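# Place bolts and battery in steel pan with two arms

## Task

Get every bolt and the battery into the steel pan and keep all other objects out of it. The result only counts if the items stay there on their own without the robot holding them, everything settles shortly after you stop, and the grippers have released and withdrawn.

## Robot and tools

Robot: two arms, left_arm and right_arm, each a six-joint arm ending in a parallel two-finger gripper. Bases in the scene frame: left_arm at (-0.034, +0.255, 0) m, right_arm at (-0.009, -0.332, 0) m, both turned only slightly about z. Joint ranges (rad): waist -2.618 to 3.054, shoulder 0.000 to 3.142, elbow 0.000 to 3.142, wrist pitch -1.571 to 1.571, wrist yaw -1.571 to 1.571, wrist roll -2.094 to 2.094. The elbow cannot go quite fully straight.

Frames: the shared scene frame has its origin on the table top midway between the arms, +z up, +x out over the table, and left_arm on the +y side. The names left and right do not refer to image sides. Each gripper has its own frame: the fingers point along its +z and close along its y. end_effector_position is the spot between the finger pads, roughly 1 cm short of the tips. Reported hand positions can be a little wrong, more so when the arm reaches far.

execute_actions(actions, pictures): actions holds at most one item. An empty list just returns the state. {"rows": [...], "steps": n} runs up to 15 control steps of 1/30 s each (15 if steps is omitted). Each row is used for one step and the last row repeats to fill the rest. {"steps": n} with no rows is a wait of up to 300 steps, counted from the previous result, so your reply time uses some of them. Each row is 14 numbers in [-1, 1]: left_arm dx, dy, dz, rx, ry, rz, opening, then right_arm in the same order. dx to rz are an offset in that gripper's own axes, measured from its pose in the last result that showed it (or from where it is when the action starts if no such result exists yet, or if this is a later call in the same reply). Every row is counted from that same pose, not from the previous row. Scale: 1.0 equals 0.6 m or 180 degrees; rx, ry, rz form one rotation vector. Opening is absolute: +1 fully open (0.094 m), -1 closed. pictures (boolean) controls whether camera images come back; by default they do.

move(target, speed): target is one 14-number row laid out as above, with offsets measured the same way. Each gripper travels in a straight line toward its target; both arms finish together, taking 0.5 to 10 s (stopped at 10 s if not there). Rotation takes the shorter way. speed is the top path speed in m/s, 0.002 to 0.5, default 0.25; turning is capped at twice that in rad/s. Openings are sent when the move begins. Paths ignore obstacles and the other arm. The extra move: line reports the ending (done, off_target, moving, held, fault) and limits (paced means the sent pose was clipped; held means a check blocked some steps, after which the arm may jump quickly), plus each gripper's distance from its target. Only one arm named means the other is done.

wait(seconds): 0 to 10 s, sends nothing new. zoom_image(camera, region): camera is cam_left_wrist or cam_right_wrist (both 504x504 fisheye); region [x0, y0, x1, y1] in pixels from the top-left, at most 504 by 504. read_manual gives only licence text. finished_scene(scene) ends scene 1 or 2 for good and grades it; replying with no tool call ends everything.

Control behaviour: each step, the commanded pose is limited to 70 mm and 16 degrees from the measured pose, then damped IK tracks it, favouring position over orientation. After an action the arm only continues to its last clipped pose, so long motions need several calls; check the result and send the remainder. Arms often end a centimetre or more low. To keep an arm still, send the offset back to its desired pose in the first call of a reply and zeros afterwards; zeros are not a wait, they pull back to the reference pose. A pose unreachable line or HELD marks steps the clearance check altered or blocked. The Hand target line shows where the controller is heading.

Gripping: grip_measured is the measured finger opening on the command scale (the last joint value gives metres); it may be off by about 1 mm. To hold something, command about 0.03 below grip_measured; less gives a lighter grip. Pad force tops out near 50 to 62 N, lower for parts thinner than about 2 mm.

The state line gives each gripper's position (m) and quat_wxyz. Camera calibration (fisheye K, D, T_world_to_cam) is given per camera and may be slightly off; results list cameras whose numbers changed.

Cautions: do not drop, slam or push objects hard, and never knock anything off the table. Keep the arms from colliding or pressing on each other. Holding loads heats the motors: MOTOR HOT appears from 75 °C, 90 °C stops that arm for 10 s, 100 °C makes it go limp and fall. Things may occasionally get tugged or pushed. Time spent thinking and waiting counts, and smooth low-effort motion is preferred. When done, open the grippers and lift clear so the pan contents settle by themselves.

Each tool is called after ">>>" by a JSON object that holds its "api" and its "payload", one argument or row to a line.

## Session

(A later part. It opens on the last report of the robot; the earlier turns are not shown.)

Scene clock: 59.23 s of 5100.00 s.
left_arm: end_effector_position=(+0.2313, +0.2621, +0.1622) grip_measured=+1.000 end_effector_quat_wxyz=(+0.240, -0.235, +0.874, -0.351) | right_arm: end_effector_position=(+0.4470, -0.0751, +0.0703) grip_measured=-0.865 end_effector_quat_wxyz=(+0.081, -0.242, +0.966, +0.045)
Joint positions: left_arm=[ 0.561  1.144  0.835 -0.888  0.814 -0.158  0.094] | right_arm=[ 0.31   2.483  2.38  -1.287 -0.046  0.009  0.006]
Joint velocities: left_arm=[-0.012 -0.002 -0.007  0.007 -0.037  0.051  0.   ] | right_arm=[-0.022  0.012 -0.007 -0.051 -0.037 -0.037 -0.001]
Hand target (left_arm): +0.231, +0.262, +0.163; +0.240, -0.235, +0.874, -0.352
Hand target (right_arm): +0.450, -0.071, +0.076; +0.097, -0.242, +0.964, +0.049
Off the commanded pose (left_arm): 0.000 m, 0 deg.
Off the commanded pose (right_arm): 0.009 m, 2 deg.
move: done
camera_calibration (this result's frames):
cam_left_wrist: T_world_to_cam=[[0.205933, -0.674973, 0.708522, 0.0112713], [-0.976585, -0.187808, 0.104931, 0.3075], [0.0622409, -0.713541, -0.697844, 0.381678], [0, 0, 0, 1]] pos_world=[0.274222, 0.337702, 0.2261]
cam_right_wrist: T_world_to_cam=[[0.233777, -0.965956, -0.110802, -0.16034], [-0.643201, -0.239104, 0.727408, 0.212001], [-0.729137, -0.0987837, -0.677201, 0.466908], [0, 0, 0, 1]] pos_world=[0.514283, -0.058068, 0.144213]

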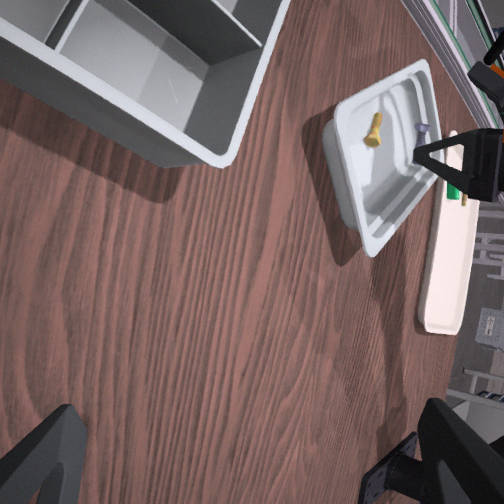

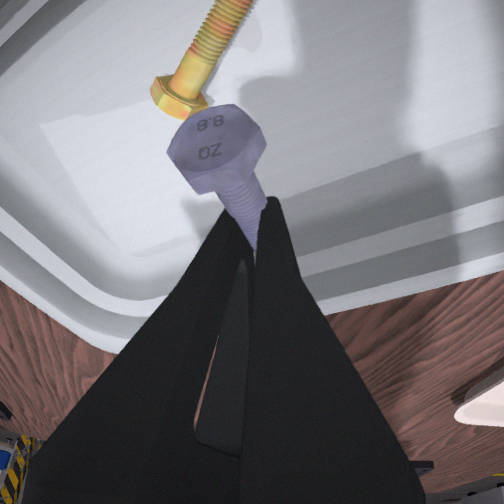

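>>> {"api": "move", "payload": {
  "target": [0,0,0,0,0,0,1,0,0,0,0,0,0,0.1]
}}

>>> {"api": "move", "payload": {
  "target": [0,0,0,0,0,0,1,0,0,-0.11,0,-0.07,0,0.1]
}}

>>> {"api": "move", "payload": {
  "target": [0,0,0,0,0,0,1,0.13,-0.43,0.04,0.051,0,0.146,0.1],
  "speed": 0.35
}}

Scene clock: 64.20 s of 5100.00 s.
left_arm: end_effector_position=(+0.2312, +0.2624, +0.1618) grip_measured=+1.000 end_effector_quat_wxyz=(+0.240, -0.236, +0.875, -0.349) | right_arm: end_effector_position=(+0.4473, -0.0749, +0.0704) grip_measured=+0.098 end_effector_quat_wxyz=(+0.082, -0.242, +0.966, +0.045)
Joint positions: left_arm=[ 0.561  1.144  0.835 -0.888  0.811 -0.158  0.094] | right_arm=[ 0.31   2.483  2.38  -1.286 -0.046  0.009  0.052]
Joint velocities: left_arm=[ 0.012  0.002  0.007 -0.022 -0.066 -0.037  0.   ] | right_arm=[-0.012 -0.017  0.007  0.007  0.051  0.037 -0.   ]
Hand target (left_arm): +0.231, +0.262, +0.162; +0.240, -0.235, +0.874, -0.351
Hand target (right_arm): +0.447, -0.075, +0.070; +0.081, -0.242, +0.966, +0.045
Off the commanded pose (left_arm): 0.001 m, 0 deg.
Off the commanded pose (right_arm): 0.000 m, 0 deg.
After step 90, 1.27 s passed at rest.
move: done
camera_calibration (this result's frames):
cam_left_wrist: T_world_to_cam=[[0.207704, -0.676476, 0.706569, 0.0121134], [-0.976223, -0.189154, 0.105874, 0.307666], [0.0620295, -0.711759, -0.699679, 0.381586], [0, 0, 0, 1]] pos_world=[0.274165, 0.337988, 0.225855]
cam_right_wrist: T_world_to_cam=[[0.233926, -0.965875, -0.11119, -0.160271], [-0.644176, -0.239632, 0.72637, 0.212674], [-0.728228, -0.0982915, -0.67825, 0.466914], [0, 0, 0, 1]] pos_world=[0.514511, -0.0579442, 0.144384]

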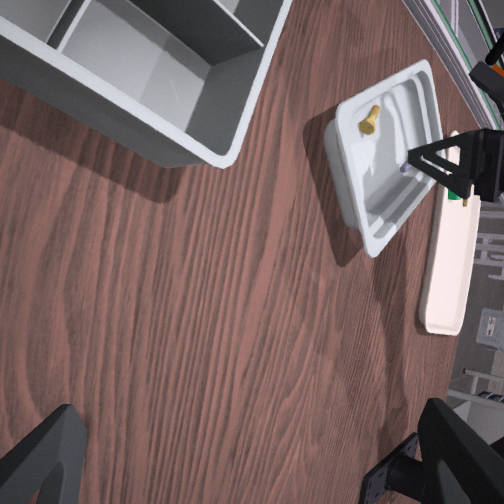

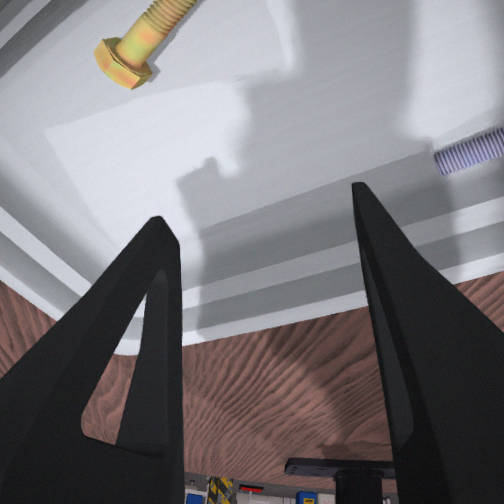

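Scene clock: 65.23 s of 5100.00 s.
left_arm: end_effector_position=(+0.2311, +0.2628, +0.1615) grip_measured=+1.000 end_effector_quat_wxyz=(+0.240, -0.236, +0.875, -0.348) | right_arm: end_effector_position=(+0.4334, -0.0824, +0.1340) grip_measured=+0.098 end_effector_quat_wxyz=(+0.175, -0.241, +0.952, +0.068)
Joint positions: left_arm=[ 0.561  1.144  0.835 -0.888  0.809 -0.158  0.094] | right_arm=[ 0.31   2.157  2.022 -1.061 -0.046  0.009  0.052]
Joint velocities: left_arm=[-0.007 -0.002  0.007 -0.066  0.022 -0.051  0.   ] | right_arm=[ 0.012 -0.007  0.012  0.022  0.022 -0.037  0.   ]
Hand target (left_arm): +0.231, +0.262, +0.162; +0.240, -0.236, +0.875, -0.349
Hand target (right_arm): +0.438, -0.083, +0.136; +0.187, -0.237, +0.951, +0.070
Off the commanded pose (left_arm): 0.000 m, 0 deg.
Off the commanded pose (right_arm): 0.005 m, 2 deg.
move: done
camera_calibration (this result's frames):
cam_left_wrist: T_world_to_cam=[[0.209252, -0.677785, 0.704855, 0.0128498], [-0.975904, -0.190333, 0.106696, 0.307813], [0.0618407, -0.710197, -0.701281, 0.381504], [0, 0, 0, 1]] pos_world=[0.274115, 0.33824, 0.225642]
cam_right_wrist: T_world_to_cam=[[0.256833, -0.953478, -0.157852, -0.15985], [-0.755603, -0.299939, 0.582324, 0.218331], [-0.602578, -0.0302869, -0.797485, 0.466385], [0, 0, 0, 1]] pos_world=[0.48706, -0.0728017, 0.219563]

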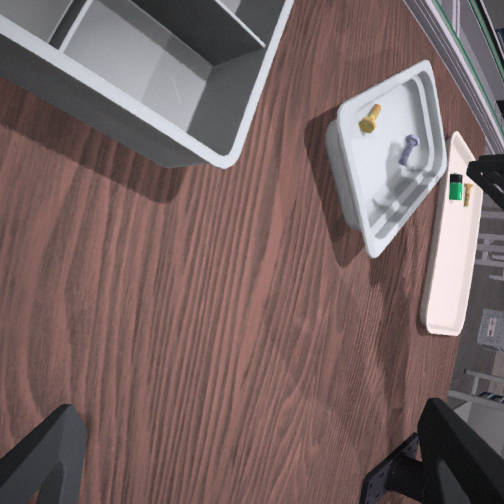

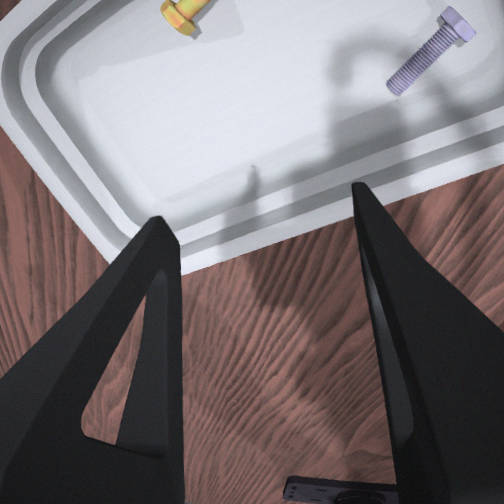

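Scene clock: 66.63 s of 5100.00 s.
left_arm: end_effector_position=(+0.2311, +0.2631, +0.1612) grip_measured=+1.000 end_effector_quat_wxyz=(+0.239, -0.237, +0.875, -0.347) | right_arm: end_effector_position=(+0.4819, -0.3439, +0.0549) grip_measured=+0.098 end_effector_quat_wxyz=(+0.140, +0.004, +0.990, +0.023)
Joint positions: left_arm=[ 0.561  1.144  0.835 -0.888  0.806 -0.158  0.094] | right_arm=[-0.233  2.19   1.79  -0.892 -0.058 -0.032  0.052]
Joint velocities: left_arm=[ 0.002 -0.012 -0.002 -0.022  0.037  0.022  0.   ] | right_arm=[-0.002  0.012 -0.012  0.022  0.007 -0.037  0.   ]
Hand target (left_arm): +0.231, +0.263, +0.162; +0.240, -0.236, +0.875, -0.348
Hand target (right_arm): +0.498, -0.340, +0.075; +0.176, -0.005, +0.984, +0.025
Off the commanded pose (left_arm): 0.000 m, 0 deg.
Off the commanded pose (right_arm): 0.026 m, 4 deg.
move: off_target (right_arm)
camera_calibration (this result's frames):
cam_left_wrist: T_world_to_cam=[[0.2108, -0.67909, 0.703136, 0.0135858], [-0.975583, -0.191514, 0.107515, 0.307961], [0.0616484, -0.708632, -0.70288, 0.38142], [0, 0, 0, 1]] pos_world=[0.274063, 0.338491, 0.22543]
cam_right_wrist: T_world_to_cam=[[-0.246433, -0.959503, -0.136473, -0.194789], [-0.749074, 0.0992232, 0.655014, 0.352762], [-0.614947, 0.263645, -0.74319, 0.528678], [0, 0, 0, 1]] pos_world=[0.541351, -0.361286, 0.135261]

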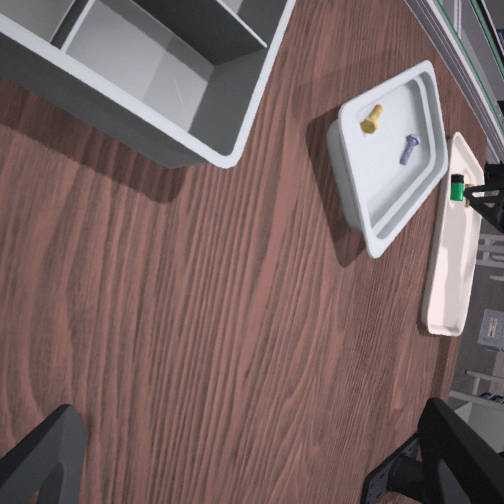

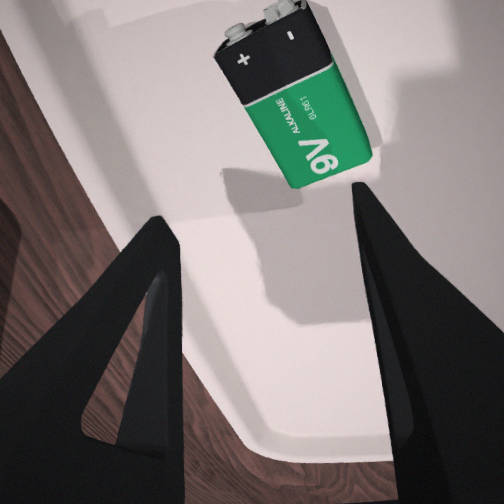

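>>> {"api": "move", "payload": {
  "target": [0,0,0,0,0,0,1,-0.045,-0.022,0,0,-0.01,0,0.3],
  "speed": 0.1
}}

>>> {"api": "move", "payload": {
  "target": [0,0,0,0,0,0,1,0.005,0,0.055,0,0,0,0.3],
  "speed": 0.1
}}

Scene clock: 71.20 s of 5100.00 s.
left_arm: end_effector_position=(+0.2310, +0.2635, +0.1609) grip_measured=+1.000 end_effector_quat_wxyz=(+0.239, -0.237, +0.876, -0.346) | right_arm: end_effector_position=(+0.5025, -0.3553, +0.0524) grip_measured=+0.298 end_effector_quat_wxyz=(+0.148, +0.005, +0.989, +0.021)
Joint positions: left_arm=[ 0.561  1.144  0.835 -0.888  0.803 -0.158  0.094] | right_arm=[-0.254  2.267  1.903 -0.912 -0.06  -0.048  0.061]
Joint velocities: left_arm=[ 0.032  0.012  0.007 -0.051  0.007  0.007  0.   ] | right_arm=[ 0.007  0.002 -0.002 -0.007 -0.066  0.007 -0.   ]
Hand target (left_arm): +0.231, +0.263, +0.161; +0.239, -0.237, +0.875, -0.347
Hand target (right_arm): +0.508, -0.358, +0.062; +0.156, +0.004, +0.987, +0.023
Off the commanded pose (left_arm): 0.000 m, 0 deg.
Off the commanded pose (right_arm): 0.011 m, 1 deg.
After step 100, 0.43 s passed at rest.
move: off_target (right_arm)
camera_calibration (this result's frames):
cam_left_wrist: T_world_to_cam=[[0.212346, -0.680389, 0.701413, 0.0143214], [-0.97526, -0.192696, 0.108331, 0.308109], [0.0614526, -0.707064, -0.704475, 0.381334], [0, 0, 0, 1]] pos_world=[0.274012, 0.338743, 0.225218]
cam_right_wrist: T_world_to_cam=[[-0.248483, -0.958943, -0.136689, -0.199747], [-0.758801, 0.104996, 0.642804, 0.378486], [-0.602061, 0.263446, -0.753737, 0.536432], [0, 0, 0, 1]] pos_world=[0.560527, -0.372607, 0.133733]

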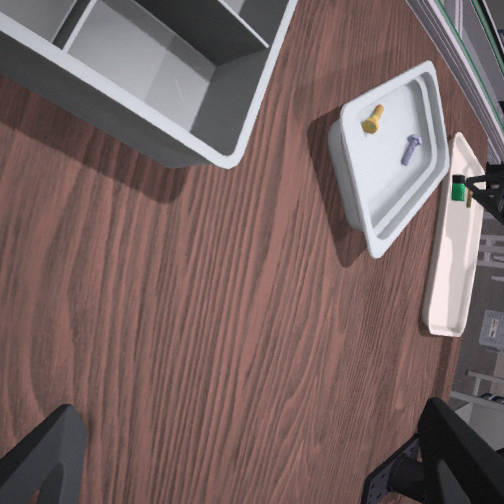

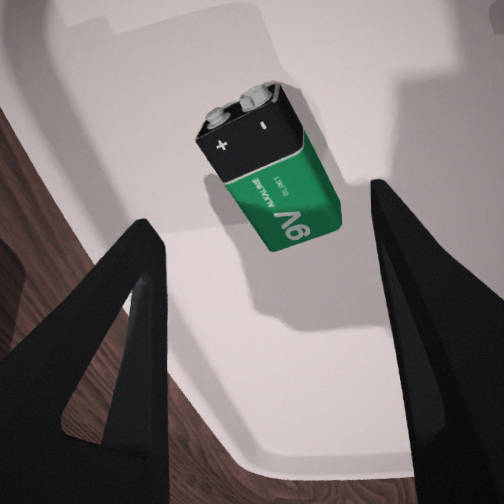

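Scene clock: 72.03 s of 5100.00 s.
left_arm: end_effector_position=(+0.2310, +0.2638, +0.1606) grip_measured=+1.000 end_effector_quat_wxyz=(+0.239, -0.237, +0.876, -0.345) | right_arm: end_effector_position=(+0.5069, -0.3558, +0.0250) grip_measured=+0.298 end_effector_quat_wxyz=(+0.143, +0.006, +0.989, +0.021)
Joint positions: left_arm=[ 0.561  1.144  0.835 -0.888  0.801 -0.158  0.094] | right_arm=[-0.254  2.316  1.878 -0.848 -0.059 -0.048  0.061]
Joint velocities: left_arm=[-0.022 -0.002 -0.012 -0.037 -0.022  0.037  0.   ] | right_arm=[-0.002  0.022  0.022  0.022  0.051 -0.081  0.   ]
Hand target (left_arm): +0.231, +0.263, +0.161; +0.239, -0.237, +0.876, -0.346
Hand target (right_arm): +0.508, -0.354, +0.020; +0.147, +0.005, +0.989, +0.021
Off the commanded pose (left_arm): 0.000 m, 0 deg.
Off the commanded pose (right_arm): 0.006 m, 1 deg.
move: done
camera_calibration (this result's frames):
cam_left_wrist: T_world_to_cam=[[0.213892, -0.681683, 0.699684, 0.0150566], [-0.974935, -0.19388, 0.109144, 0.308259], [0.0612532, -0.705492, -0.706066, 0.381247], [0, 0, 0, 1]] pos_world=[0.27396, 0.338996, 0.225006]
cam_right_wrist: T_world_to_cam=[[-0.250149, -0.958948, -0.133585, -0.202181], [-0.752788, 0.105866, 0.649695, 0.396629], [-0.608881, 0.263082, -0.748366, 0.521771], [0, 0, 0, 1]] pos_world=[0.565699, -0.373139, 0.10578]

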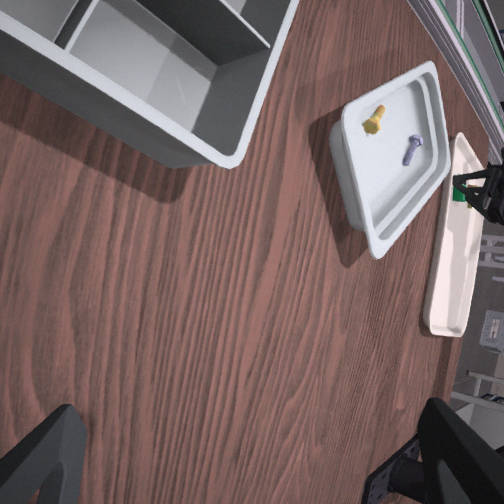

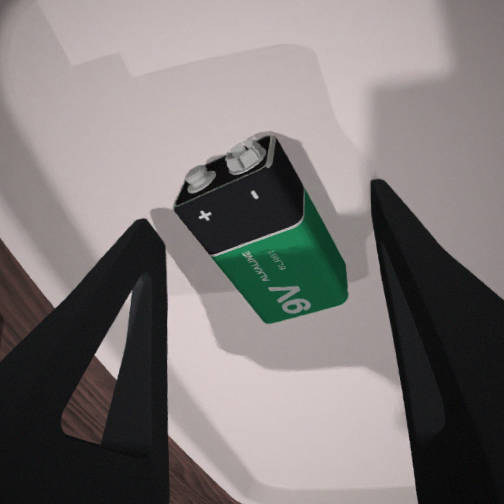

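>>> {"api": "move", "payload": {
  "target": [0,0,0,0,0,0,1,0.014,0,0.003,0,0,0,0.3],
  "speed": 0.1
}}

>>> {"api": "move", "payload": {
  "target": [0,0,0,0,0,0,1,0,0,0,0,0,0,-0.5]
}}

>>> {"api": "move", "payload": {
  "target": [0,0,0,0,0,0,1,0,0,-0.19,0,0,0,-0.5]
}}

>>> {"api": "move", "payload": {
  "target": [0,0,0,0,0,0,1,0.03,0.46,-0.03,-0.045,0,-0.15,-0.5],
  "speed": 0.35
}}

>>> {"api": "move", "payload": {
  "target": [0,0,0,0,0,0,1,0,0,0.08,0,0,0,-0.5]
}}

Scene clock: 76.00 s of 5100.00 s.
left_arm: end_effector_position=(+0.2309, +0.2642, +0.1602) grip_measured=+1.000 end_effector_quat_wxyz=(+0.239, -0.238, +0.877, -0.343) | right_arm: end_effector_position=(+0.5062, -0.3558, +0.0243) grip_measured=+0.298 end_effector_quat_wxyz=(+0.151, +0.005, +0.988, +0.020)
Joint positions: left_arm=[ 0.561  1.144  0.835 -0.888  0.798 -0.158  0.094] | right_arm=[-0.254  2.299  1.843 -0.814 -0.059 -0.048  0.061]
Joint velocities: left_arm=[-0.022  0.012 -0.002  0.022  0.022 -0.051  0.   ] | right_arm=[-0.007 -0.002 -0.007 -0.095  0.007 -0.022  0.001]
Hand target (left_arm): +0.231, +0.264, +0.161; +0.239, -0.237, +0.876, -0.345
Hand target (right_arm): +0.499, -0.356, +0.021; +0.143, +0.006, +0.989, +0.021
Off the commanded pose (left_arm): 0.000 m, 0 deg.
Off the commanded pose (right_arm): 0.008 m, 1 deg.
After step 90, 0.27 s passed at rest.
move: done
camera_calibration (this result's frames):
cam_left_wrist: T_world_to_cam=[[0.215437, -0.682972, 0.697951, 0.0157913], [-0.974607, -0.195065, 0.109954, 0.30841], [0.0610503, -0.703917, -0.707654, 0.381158], [0, 0, 0, 1]] pos_world=[0.273907, 0.339249, 0.224795]
cam_right_wrist: T_world_to_cam=[[-0.248146, -0.959084, -0.136312, -0.203381], [-0.762347, 0.106518, 0.638342, 0.40191], [-0.597704, 0.262319, -0.757587, 0.515186], [0, 0, 0, 1]] pos_world=[0.563855, -0.373013, 0.106019]

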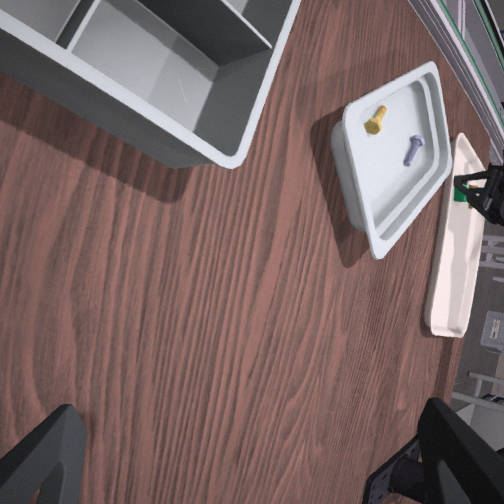

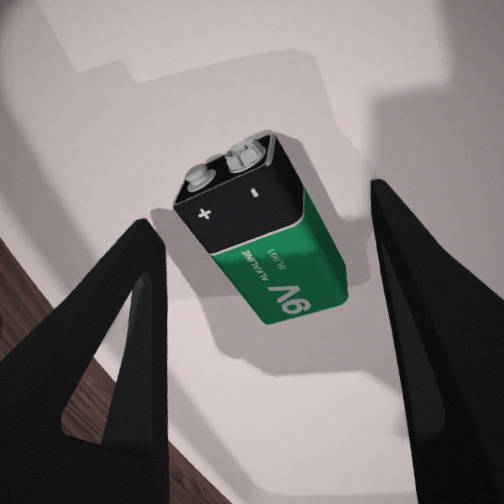

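Scene clock: 76.50 s of 5100.00 s.
left_arm: end_effector_position=(+0.2308, +0.2645, +0.1599) grip_measured=+1.000 end_effector_quat_wxyz=(+0.239, -0.238, +0.877, -0.342) | right_arm: end_effector_position=(+0.5062, -0.3564, +0.0243) grip_measured=-0.456 end_effector_quat_wxyz=(+0.151, +0.006, +0.988, +0.019)
Joint positions: left_arm=[ 0.561  1.144  0.835 -0.888  0.795 -0.158  0.094] | right_arm=[-0.254  2.299  1.843 -0.814 -0.055 -0.048  0.026]
Joint velocities: left_arm=[-0.012 -0.007  0.002 -0.007 -0.037 -0.007  0.   ] | right_arm=[-0.007  0.002 -0.002  0.081  0.007 -0.022  0.   ]
Hand target (left_arm): +0.231, +0.264, +0.160; +0.239, -0.238, +0.877, -0.343
Hand target (right_arm): +0.506, -0.356, +0.024; +0.151, +0.005, +0.988, +0.020
Off the commanded pose (left_arm): 0.000 m, 0 deg.
Off the commanded pose (right_arm): 0.001 m, 0 deg.
move: done
camera_calibration (this result's frames):
cam_left_wrist: T_world_to_cam=[[0.216981, -0.684256, 0.696214, 0.0165257], [-0.974278, -0.196251, 0.110761, 0.308562], [0.0608438, -0.702339, -0.709238, 0.381067], [0, 0, 0, 1]] pos_world=[0.273854, 0.339502, 0.224585]
cam_right_wrist: T_world_to_cam=[[-0.249149, -0.959273, -0.133118, -0.203615], [-0.762095, 0.10938, 0.638159, 0.402869], [-0.597608, 0.260445, -0.758309, 0.514603], [0, 0, 0, 1]] pos_world=[0.563825, -0.373414, 0.106028]

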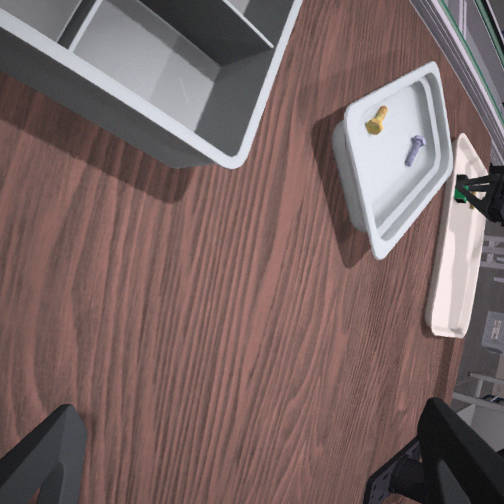

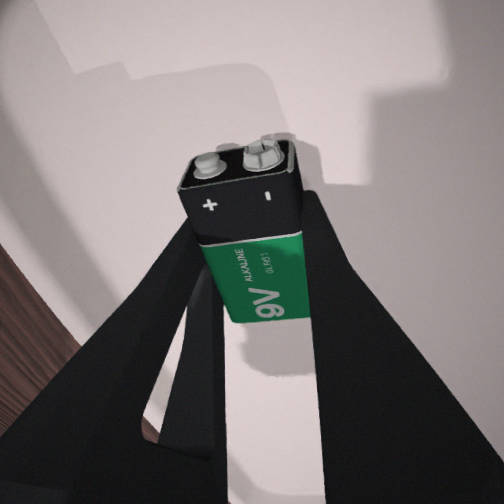

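Scene clock: 77.70 s of 5100.00 s.
left_arm: end_effector_position=(+0.2308, +0.2649, +0.1596) grip_measured=+1.000 end_effector_quat_wxyz=(+0.239, -0.239, +0.877, -0.341) | right_arm: end_effector_position=(+0.4705, -0.3540, +0.1227) grip_measured=-0.456 end_effector_quat_wxyz=(+0.140, +0.004, +0.990, +0.019)
Joint positions: left_arm=[ 0.561  1.144  0.835 -0.888  0.793 -0.158  0.094] | right_arm=[-0.254  2.13   1.966 -1.129 -0.055 -0.053  0.026]
Joint velocities: left_arm=[ 0.012 -0.012  0.007 -0.037  0.007 -0.081  0.   ] | right_arm=[ 0.002  0.007 -0.017 -0.022  0.11  -0.081 -0.   ]
Hand target (left_arm): +0.231, +0.265, +0.160; +0.239, -0.238, +0.877, -0.342
Hand target (right_arm): +0.474, -0.360, +0.134; +0.151, +0.006, +0.988, +0.018
Off the commanded pose (left_arm): 0.000 m, 0 deg.
Off the commanded pose (right_arm): 0.012 m, 1 deg.
move: off_target (right_arm)
camera_calibration (this result's frames):
cam_left_wrist: T_world_to_cam=[[0.218524, -0.685534, 0.694471, 0.0172596], [-0.973946, -0.197439, 0.111566, 0.308715], [0.0606338, -0.700757, -0.710818, 0.380975], [0, 0, 0, 1]] pos_world=[0.2738, 0.339756, 0.224376]
cam_right_wrist: T_world_to_cam=[[-0.247498, -0.960438, -0.127688, -0.198937], [-0.748201, 0.105726, 0.654994, 0.302647], [-0.615581, 0.257646, -0.744767, 0.573042], [0, 0, 0, 1]] pos_world=[0.529958, -0.370706, 0.203149]

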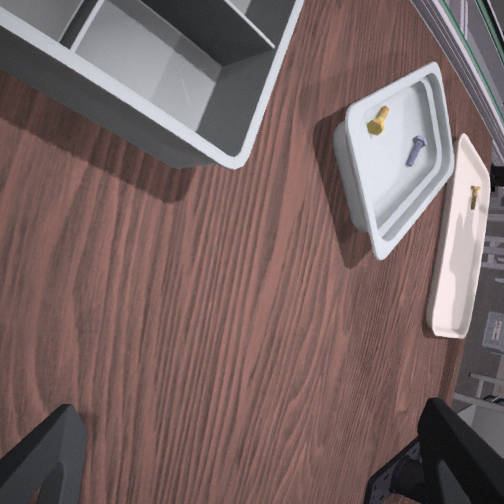

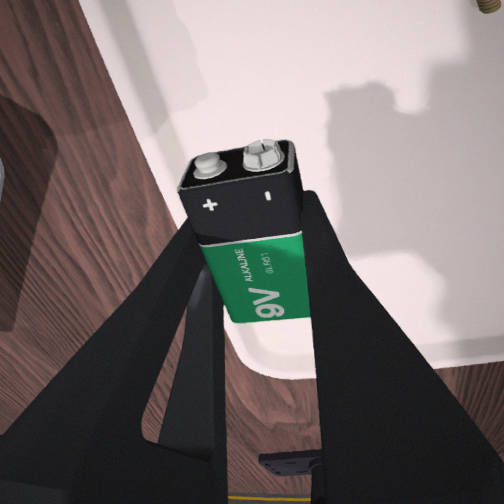

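Scene clock: 79.30 s of 5100.00 s.
left_arm: end_effector_position=(+0.2307, +0.2652, +0.1593) grip_measured=+1.000 end_effector_quat_wxyz=(+0.239, -0.239, +0.878, -0.340) | right_arm: end_effector_position=(+0.4457, -0.0742, +0.1339) grip_measured=-0.456 end_effector_quat_wxyz=(+0.126, -0.243, +0.960, +0.061)
Joint positions: left_arm=[ 0.561  1.144  0.835 -0.888  0.79  -0.158  0.094] | right_arm=[ 0.309  2.399  2.463 -1.36  -0.057  0.008  0.026]
Joint velocities: left_arm=[ 0.007  0.002 -0.012 -0.066  0.022 -0.022  0.   ] | right_arm=[ 0.002  0.002  0.017  0.037  0.022  0.022 -0.   ]
Hand target (left_arm): +0.231, +0.265, +0.160; +0.239, -0.238, +0.877, -0.341
Hand target (right_arm): +0.451, -0.077, +0.145; +0.139, -0.236, +0.960, +0.062
Off the commanded pose (left_arm): 0.000 m, 0 deg.
Off the commanded pose (right_arm): 0.013 m, 2 deg.
move: off_target (right_arm)
camera_calibration (this result's frames):
cam_left_wrist: T_world_to_cam=[[0.219846, -0.686625, 0.692974, 0.0178884], [-0.97366, -0.198459, 0.112253, 0.308847], [0.060451, -0.6994, -0.71217, 0.380894], [0, 0, 0, 1]] pos_world=[0.273754, 0.339973, 0.224196]
cam_right_wrist: T_world_to_cam=[[0.246142, -0.958438, -0.144262, -0.15263], [-0.696936, -0.278456, 0.660865, 0.1951], [-0.673568, -0.0621249, -0.73651, 0.495005], [0, 0, 0, 1]] pos_world=[0.506961, -0.0612077, 0.213623]

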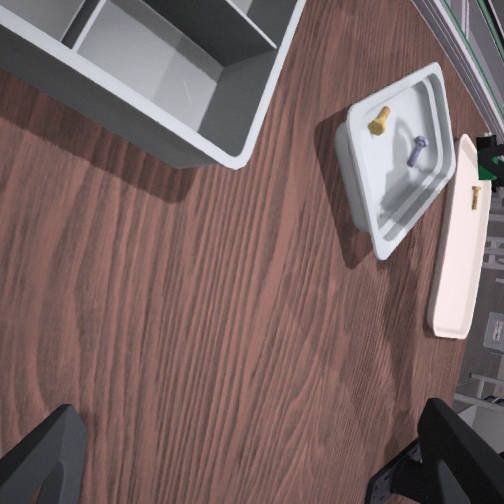

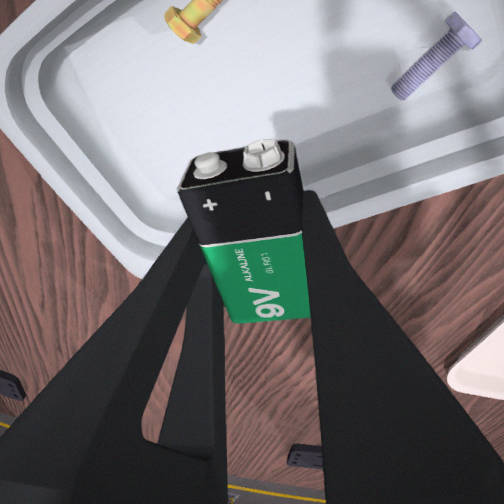

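Scene clock: 80.30 s of 5100.00 s.
left_arm: end_effector_position=(+0.2307, +0.2655, +0.1590) grip_measured=+1.000 end_effector_quat_wxyz=(+0.239, -0.239, +0.878, -0.339) | right_arm: end_effector_position=(+0.4509, -0.0714, +0.0800) grip_measured=-0.456 end_effector_quat_wxyz=(+0.106, -0.243, +0.963, +0.057)
Joint positions: left_arm=[ 0.561  1.144  0.835 -0.888  0.788 -0.158  0.094] | right_arm=[ 0.309  2.431  2.313 -1.217 -0.057  0.008  0.026]
Joint velocities: left_arm=[-0.012 -0.002 -0.002 -0.007  0.007 -0.022  0.   ] | right_arm=[-0.002 -0.002 -0.012  0.007 -0.066 -0.037 -0.   ]
Hand target (left_arm): +0.231, +0.265, +0.159; +0.239, -0.239, +0.878, -0.340
Hand target (right_arm): +0.455, -0.066, +0.088; +0.125, -0.243, +0.960, +0.062
Off the commanded pose (left_arm): 0.000 m, 0 deg.
Off the commanded pose (right_arm): 0.011 m, 2 deg.
move: off_target (right_arm)
camera_calibration (this result's frames):
cam_left_wrist: T_world_to_cam=[[0.221387, -0.687894, 0.691223, 0.0186215], [-0.973324, -0.199649, 0.113052, 0.309002], [0.0602345, -0.697812, -0.713744, 0.380799], [0, 0, 0, 1]] pos_world=[0.273699, 0.340228, 0.223988]
cam_right_wrist: T_world_to_cam=[[0.241272, -0.961066, -0.134684, -0.157757], [-0.673354, -0.265727, 0.689916, 0.22303], [-0.698844, -0.0757674, -0.71125, 0.467393], [0, 0, 0, 1]] pos_world=[0.514875, -0.0569361, 0.157314]

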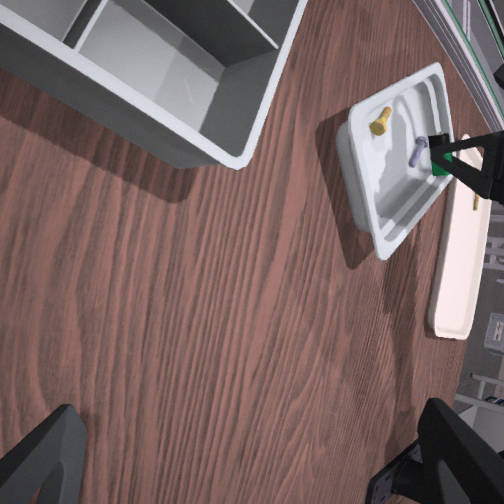

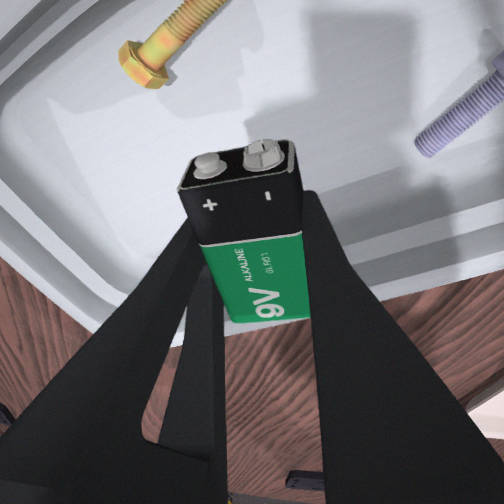

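>>> {"api": "move", "payload": {
  "target": [0,0,0,0,0,0,1,-0.03,0,0.03,0,-0.03,0,-0.5]
}}

>>> {"api": "move", "payload": {
  "target": [0,0,0,0,0,0,1,0,0,0,0,0,0,0.1]
}}

>>> {"api": "move", "payload": {
  "target": [0,0,0,0,0,0,1,0,0,-0.12,0,-0.04,0,0.1]
}}

>>> {"api": "move", "payload": {
  "target": [0,0,0,0,0,0,1,0.16,-0.6,0.02,0.051,0,0.146,0.1],
  "speed": 0.35
}}

Scene clock: 84.17 s of 5100.00 s.
left_arm: end_effector_position=(+0.2306, +0.2659, +0.1587) grip_measured=+1.000 end_effector_quat_wxyz=(+0.238, -0.240, +0.879, -0.337) | right_arm: end_effector_position=(+0.4648, -0.0639, +0.0604) grip_measured=-0.456 end_effector_quat_wxyz=(+0.135, -0.242, +0.959, +0.064)
Joint positions: left_arm=[ 0.561  1.144  0.835 -0.888  0.785 -0.158  0.094] | right_arm=[ 0.309  2.431  2.219 -1.065 -0.057  0.009  0.026]
Joint velocities: left_arm=[-0.002 -0.012  0.007 -0.081  0.051 -0.022  0.   ] | right_arm=[ 0.017 -0.007 -0.027  0.081 -0.007  0.007 -0.001]
Hand target (left_arm): +0.231, +0.266, +0.159; +0.239, -0.239, +0.878, -0.339
Hand target (right_arm): +0.469, -0.061, +0.067; +0.151, -0.240, +0.957, +0.068
Off the commanded pose (left_arm): 0.000 m, 0 deg.
Off the commanded pose (right_arm): 0.009 m, 2 deg.
move: done
camera_calibration (this result's frames):
cam_left_wrist: T_world_to_cam=[[0.222927, -0.689157, 0.689468, 0.0193542], [-0.972986, -0.200841, 0.113847, 0.309158], [0.0600144, -0.696222, -0.715313, 0.380702], [0, 0, 0, 1]] pos_world=[0.273644, 0.340483, 0.22378]
cam_right_wrist: T_world_to_cam=[[0.247522, -0.957343, -0.149089, -0.158326], [-0.708081, -0.283772, 0.646603, 0.265544], [-0.661328, -0.0544813, -0.748116, 0.449913], [0, 0, 0, 1]] pos_world=[0.524756, -0.0517063, 0.14128]

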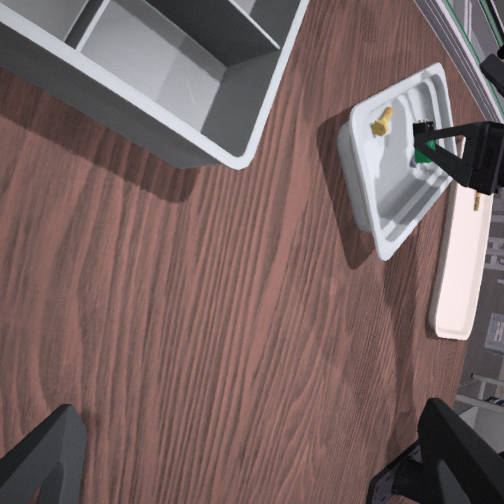

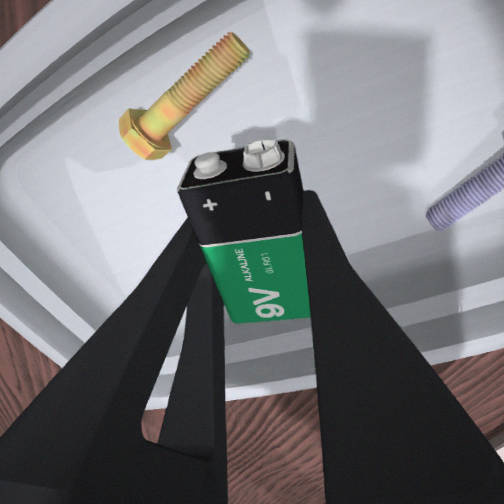

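Scene clock: 84.67 s of 5100.00 s.
left_arm: end_effector_position=(+0.2305, +0.2662, +0.1584) grip_measured=+1.000 end_effector_quat_wxyz=(+0.238, -0.240, +0.879, -0.336) | right_arm: end_effector_position=(+0.4648, -0.0639, +0.0604) grip_measured=+0.098 end_effector_quat_wxyz=(+0.135, -0.242, +0.959, +0.064)
Joint positions: left_arm=[ 0.561  1.144  0.835 -0.888  0.783 -0.158  0.094] | right_arm=[ 0.309  2.431  2.219 -1.065 -0.057  0.009  0.052]
Joint velocities: left_arm=[-0.007 -0.002 -0.007  0.022 -0.066  0.022  0.   ] | right_arm=[-0.007 -0.002 -0.017  0.037 -0.037  0.051 -0.001]
Hand target (left_arm): +0.231, +0.266, +0.159; +0.238, -0.240, +0.879, -0.338
Hand target (right_arm): +0.465, -0.064, +0.060; +0.135, -0.242, +0.959, +0.064
Off the commanded pose (left_arm): 0.000 m, 0 deg.
Off the commanded pose (right_arm): 0.000 m, 0 deg.
move: done
camera_calibration (this result's frames):
cam_left_wrist: T_world_to_cam=[[0.224247, -0.690236, 0.687959, 0.0199819], [-0.972695, -0.201863, 0.114527, 0.309292], [0.059823, -0.694856, -0.716656, 0.380617], [0, 0, 0, 1]] pos_world=[0.273596, 0.340701, 0.223603]
cam_right_wrist: T_world_to_cam=[[0.247522, -0.957343, -0.149089, -0.158326], [-0.708081, -0.283772, 0.646603, 0.265544], [-0.661328, -0.0544813, -0.748116, 0.449913], [0, 0, 0, 1]] pos_world=[0.524756, -0.0517063, 0.14128]

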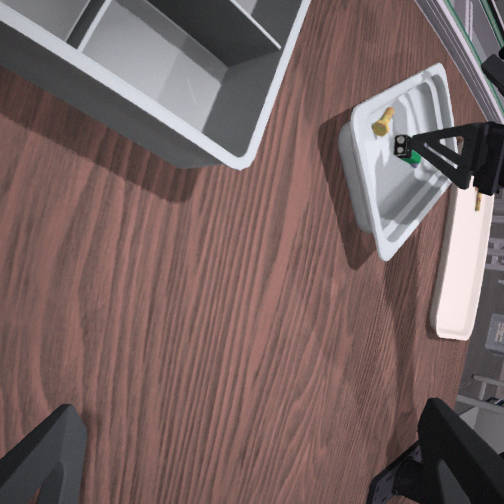

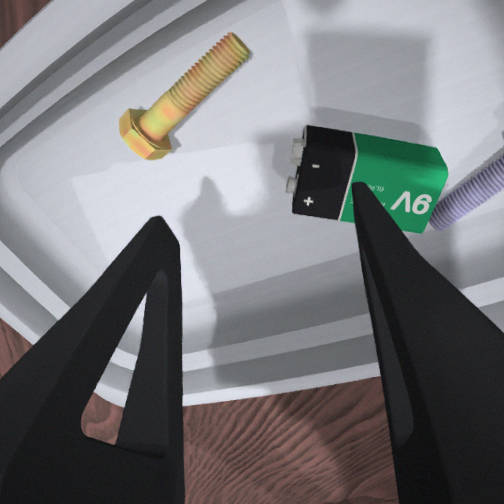

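Scene clock: 85.50 s of 5100.00 s.
left_arm: end_effector_position=(+0.2305, +0.2665, +0.1582) grip_measured=+1.000 end_effector_quat_wxyz=(+0.238, -0.240, +0.879, -0.335) | right_arm: end_effector_position=(+0.4461, -0.0740, +0.1331) grip_measured=+0.098 end_effector_quat_wxyz=(+0.191, -0.241, +0.948, +0.078)
Joint positions: left_arm=[ 0.561  1.144  0.835 -0.888  0.78  -0.158  0.094] | right_arm=[ 0.309  2.188  2.054 -1.025 -0.057  0.009  0.052]
Joint velocities: left_arm=[ 0.012  0.002  0.017 -0.007  0.095 -0.051  0.   ] | right_arm=[ 0.002 -0.007 -0.002  0.022  0.051 -0.007  0.   ]
Hand target (left_arm): +0.231, +0.266, +0.158; +0.238, -0.240, +0.879, -0.337
Hand target (right_arm): +0.449, -0.076, +0.130; +0.194, -0.238, +0.948, +0.078
Off the commanded pose (left_arm): 0.000 m, 0 deg.
Off the commanded pose (right_arm): 0.006 m, 1 deg.
move: done
camera_calibration (this result's frames):
cam_left_wrist: T_world_to_cam=[[0.225565, -0.691311, 0.686447, 0.0206092], [-0.972402, -0.202887, 0.115205, 0.309427], [0.059629, -0.693488, -0.717996, 0.380531], [0, 0, 0, 1]] pos_world=[0.273548, 0.34092, 0.223425]
cam_right_wrist: T_world_to_cam=[[0.264398, -0.948234, -0.175914, -0.155798], [-0.77037, -0.317393, 0.552985, 0.240187], [-0.580193, -0.0106891, -0.814409, 0.467281], [0, 0, 0, 1]] pos_world=[0.497339, -0.0665044, 0.220331]

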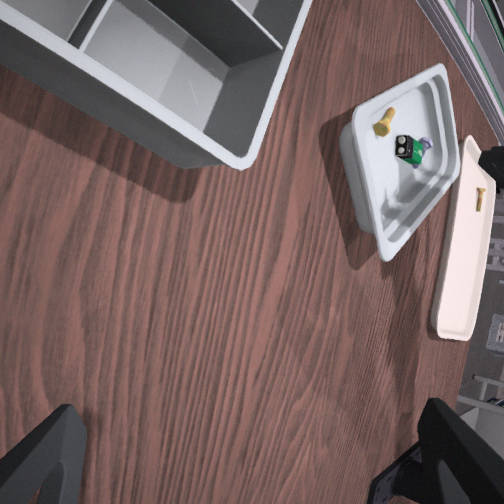

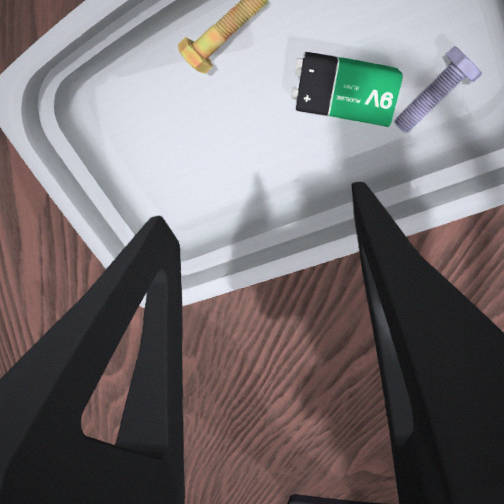

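Scene clock: 87.33 s of 5100.00 s.
left_arm: end_effector_position=(+0.2304, +0.2668, +0.1579) grip_measured=+1.000 end_effector_quat_wxyz=(+0.238, -0.241, +0.880, -0.334) | right_arm: end_effector_position=(+0.5380, -0.4341, +0.0554) grip_measured=+0.098 end_effector_quat_wxyz=(+0.178, +0.004, +0.983, +0.034)
Joint positions: left_arm=[ 0.561  1.144  0.835 -0.888  0.778 -0.158  0.094] | right_arm=[-0.418  2.443  2.202 -0.995 -0.145 -0.2    0.052]
Joint velocities: left_arm=[-0.017 -0.002 -0.007  0.007  0.022  0.081  0.   ] | right_arm=[ 0.002 -0.022 -0.007  0.037  0.007  0.037 -0.   ]
Hand target (left_arm): +0.230, +0.266, +0.158; +0.238, -0.240, +0.879, -0.335
Hand target (right_arm): +0.544, -0.430, +0.068; +0.190, -0.005, +0.981, +0.036
Off the commanded pose (left_arm): 0.000 m, 0 deg.
Off the commanded pose (right_arm): 0.015 m, 2 deg.
move: off_target (right_arm)
camera_calibration (this result's frames):
cam_left_wrist: T_world_to_cam=[[0.226883, -0.692382, 0.684932, 0.0212362], [-0.972107, -0.203912, 0.11588, 0.309563], [0.0594324, -0.692118, -0.719333, 0.380444], [0, 0, 0, 1]] pos_world=[0.2735, 0.34114, 0.223249]
cam_right_wrist: T_world_to_cam=[[-0.233441, -0.956505, -0.174939, -0.271049], [-0.796976, 0.0851399, 0.59798, 0.426213], [-0.557076, 0.279015, -0.782187, 0.564922], [0, 0, 0, 1]] pos_world=[0.591112, -0.453169, 0.13959]

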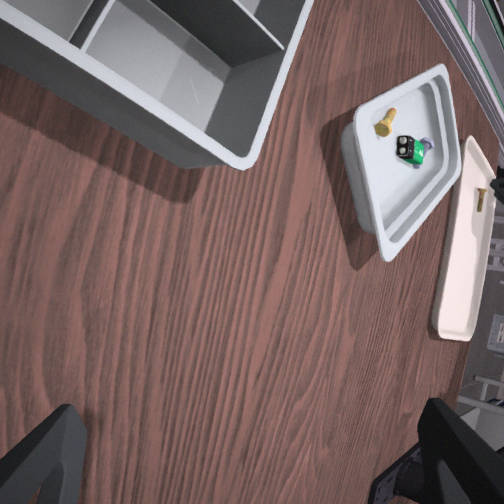

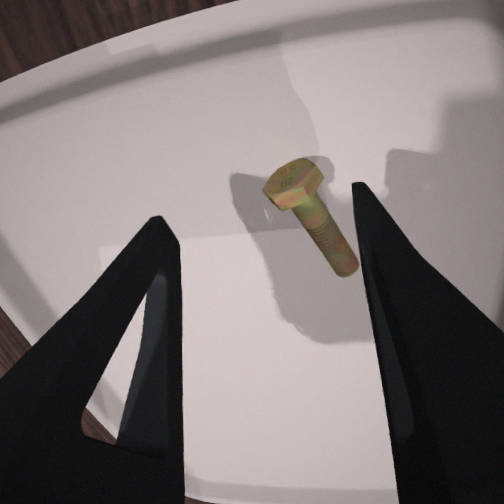

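>>> {"api": "move", "payload": {
  "target": [0,0,0,0,0,0,1,0.06,-0.02,-0.01,0,0,0,0.1],
  "speed": 0.1
}}

>>> {"api": "move", "payload": {
  "target": [0,0,0,0,0,0,1,0.012,0,0.035,0,0,0,0.1],
  "speed": 0.1
}}

Scene clock: 91.07 s of 5100.00 s.
left_arm: end_effector_position=(+0.2304, +0.2672, +0.1576) grip_measured=+1.000 end_effector_quat_wxyz=(+0.238, -0.241, +0.880, -0.333) | right_arm: end_effector_position=(+0.4980, -0.4443, +0.0388) grip_measured=+0.098 end_effector_quat_wxyz=(+0.158, +0.008, +0.987, +0.035)
Joint positions: left_arm=[ 0.561  1.144  0.835 -0.888  0.775 -0.158  0.094] | right_arm=[-0.456  2.312  1.919 -0.887 -0.148 -0.233  0.052]
Joint velocities: left_arm=[-0.017 -0.017 -0.002 -0.007  0.051 -0.051  0.   ] | right_arm=[ 0.002  0.007 -0.017  0.11  -0.095 -0.022 -0.   ]
Hand target (left_arm): +0.230, +0.267, +0.158; +0.238, -0.241, +0.880, -0.334
Hand target (right_arm): +0.502, -0.446, +0.048; +0.177, +0.004, +0.984, +0.033
Off the commanded pose (left_arm): 0.000 m, 0 deg.
Off the commanded pose (right_arm): 0.010 m, 2 deg.
move: done
camera_calibration (this result's frames):
cam_left_wrist: T_world_to_cam=[[0.22842, -0.693626, 0.683159, 0.0219673], [-0.971761, -0.205108, 0.116665, 0.309723], [0.0591997, -0.690516, -0.72089, 0.380341], [0, 0, 0, 1]] pos_world=[0.273443, 0.341396, 0.223043]
cam_right_wrist: T_world_to_cam=[[-0.246036, -0.954624, -0.167808, -0.286169], [-0.772079, 0.088358, 0.629354, 0.392906], [-0.585969, 0.284405, -0.758784, 0.548451], [0, 0, 0, 1]] pos_world=[0.554322, -0.463882, 0.120858]

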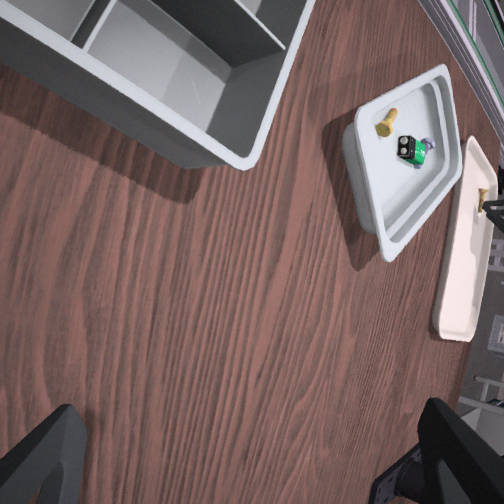

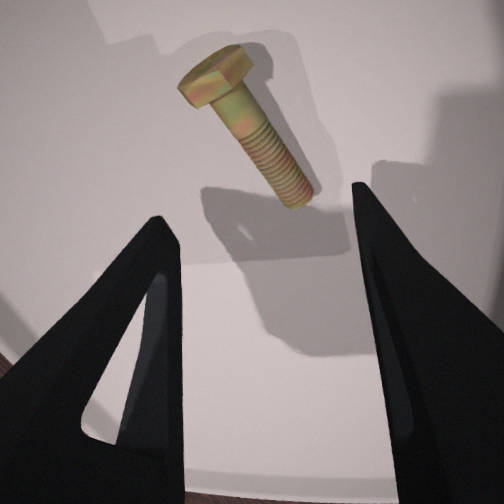

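Scene clock: 91.90 s of 5100.00 s.
left_arm: end_effector_position=(+0.2303, +0.2675, +0.1573) grip_measured=+1.000 end_effector_quat_wxyz=(+0.238, -0.241, +0.880, -0.332) | right_arm: end_effector_position=(+0.4983, -0.4444, +0.0263) grip_measured=+0.098 end_effector_quat_wxyz=(+0.160, +0.007, +0.986, +0.034)
Joint positions: left_arm=[ 0.561  1.144  0.835 -0.888  0.773 -0.158  0.094] | right_arm=[-0.456  2.319  1.88  -0.836 -0.147 -0.233  0.052]
Joint velocities: left_arm=[ 0.012  0.007 -0.017 -0.022 -0.051  0.037  0.   ] | right_arm=[-0.007  0.002 -0.002 -0.007 -0.066  0.007  0.001]
Hand target (left_arm): +0.230, +0.267, +0.158; +0.238, -0.241, +0.880, -0.333
Hand target (right_arm): +0.497, -0.443, +0.017; +0.158, +0.008, +0.987, +0.035
Off the commanded pose (left_arm): 0.000 m, 0 deg.
Off the commanded pose (right_arm): 0.010 m, 0 deg.
move: done
camera_calibration (this result's frames):
cam_left_wrist: T_world_to_cam=[[0.229736, -0.694689, 0.681637, 0.0225935], [-0.971463, -0.206135, 0.117336, 0.309861], [0.0589975, -0.689141, -0.722221, 0.380251], [0, 0, 0, 1]] pos_world=[0.273394, 0.341616, 0.222867]
cam_right_wrist: T_world_to_cam=[[-0.24548, -0.954843, -0.167372, -0.288736], [-0.774547, 0.0893676, 0.626172, 0.402832], [-0.582938, 0.28335, -0.761509, 0.537239], [0, 0, 0, 1]] pos_world=[0.554311, -0.463924, 0.108544]

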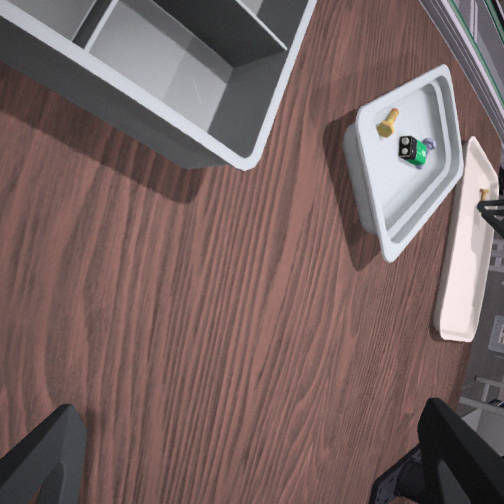

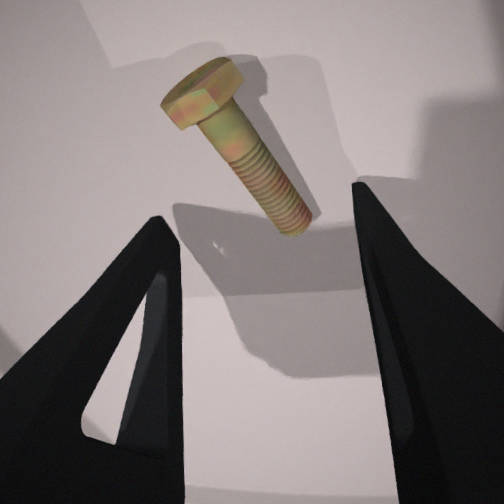

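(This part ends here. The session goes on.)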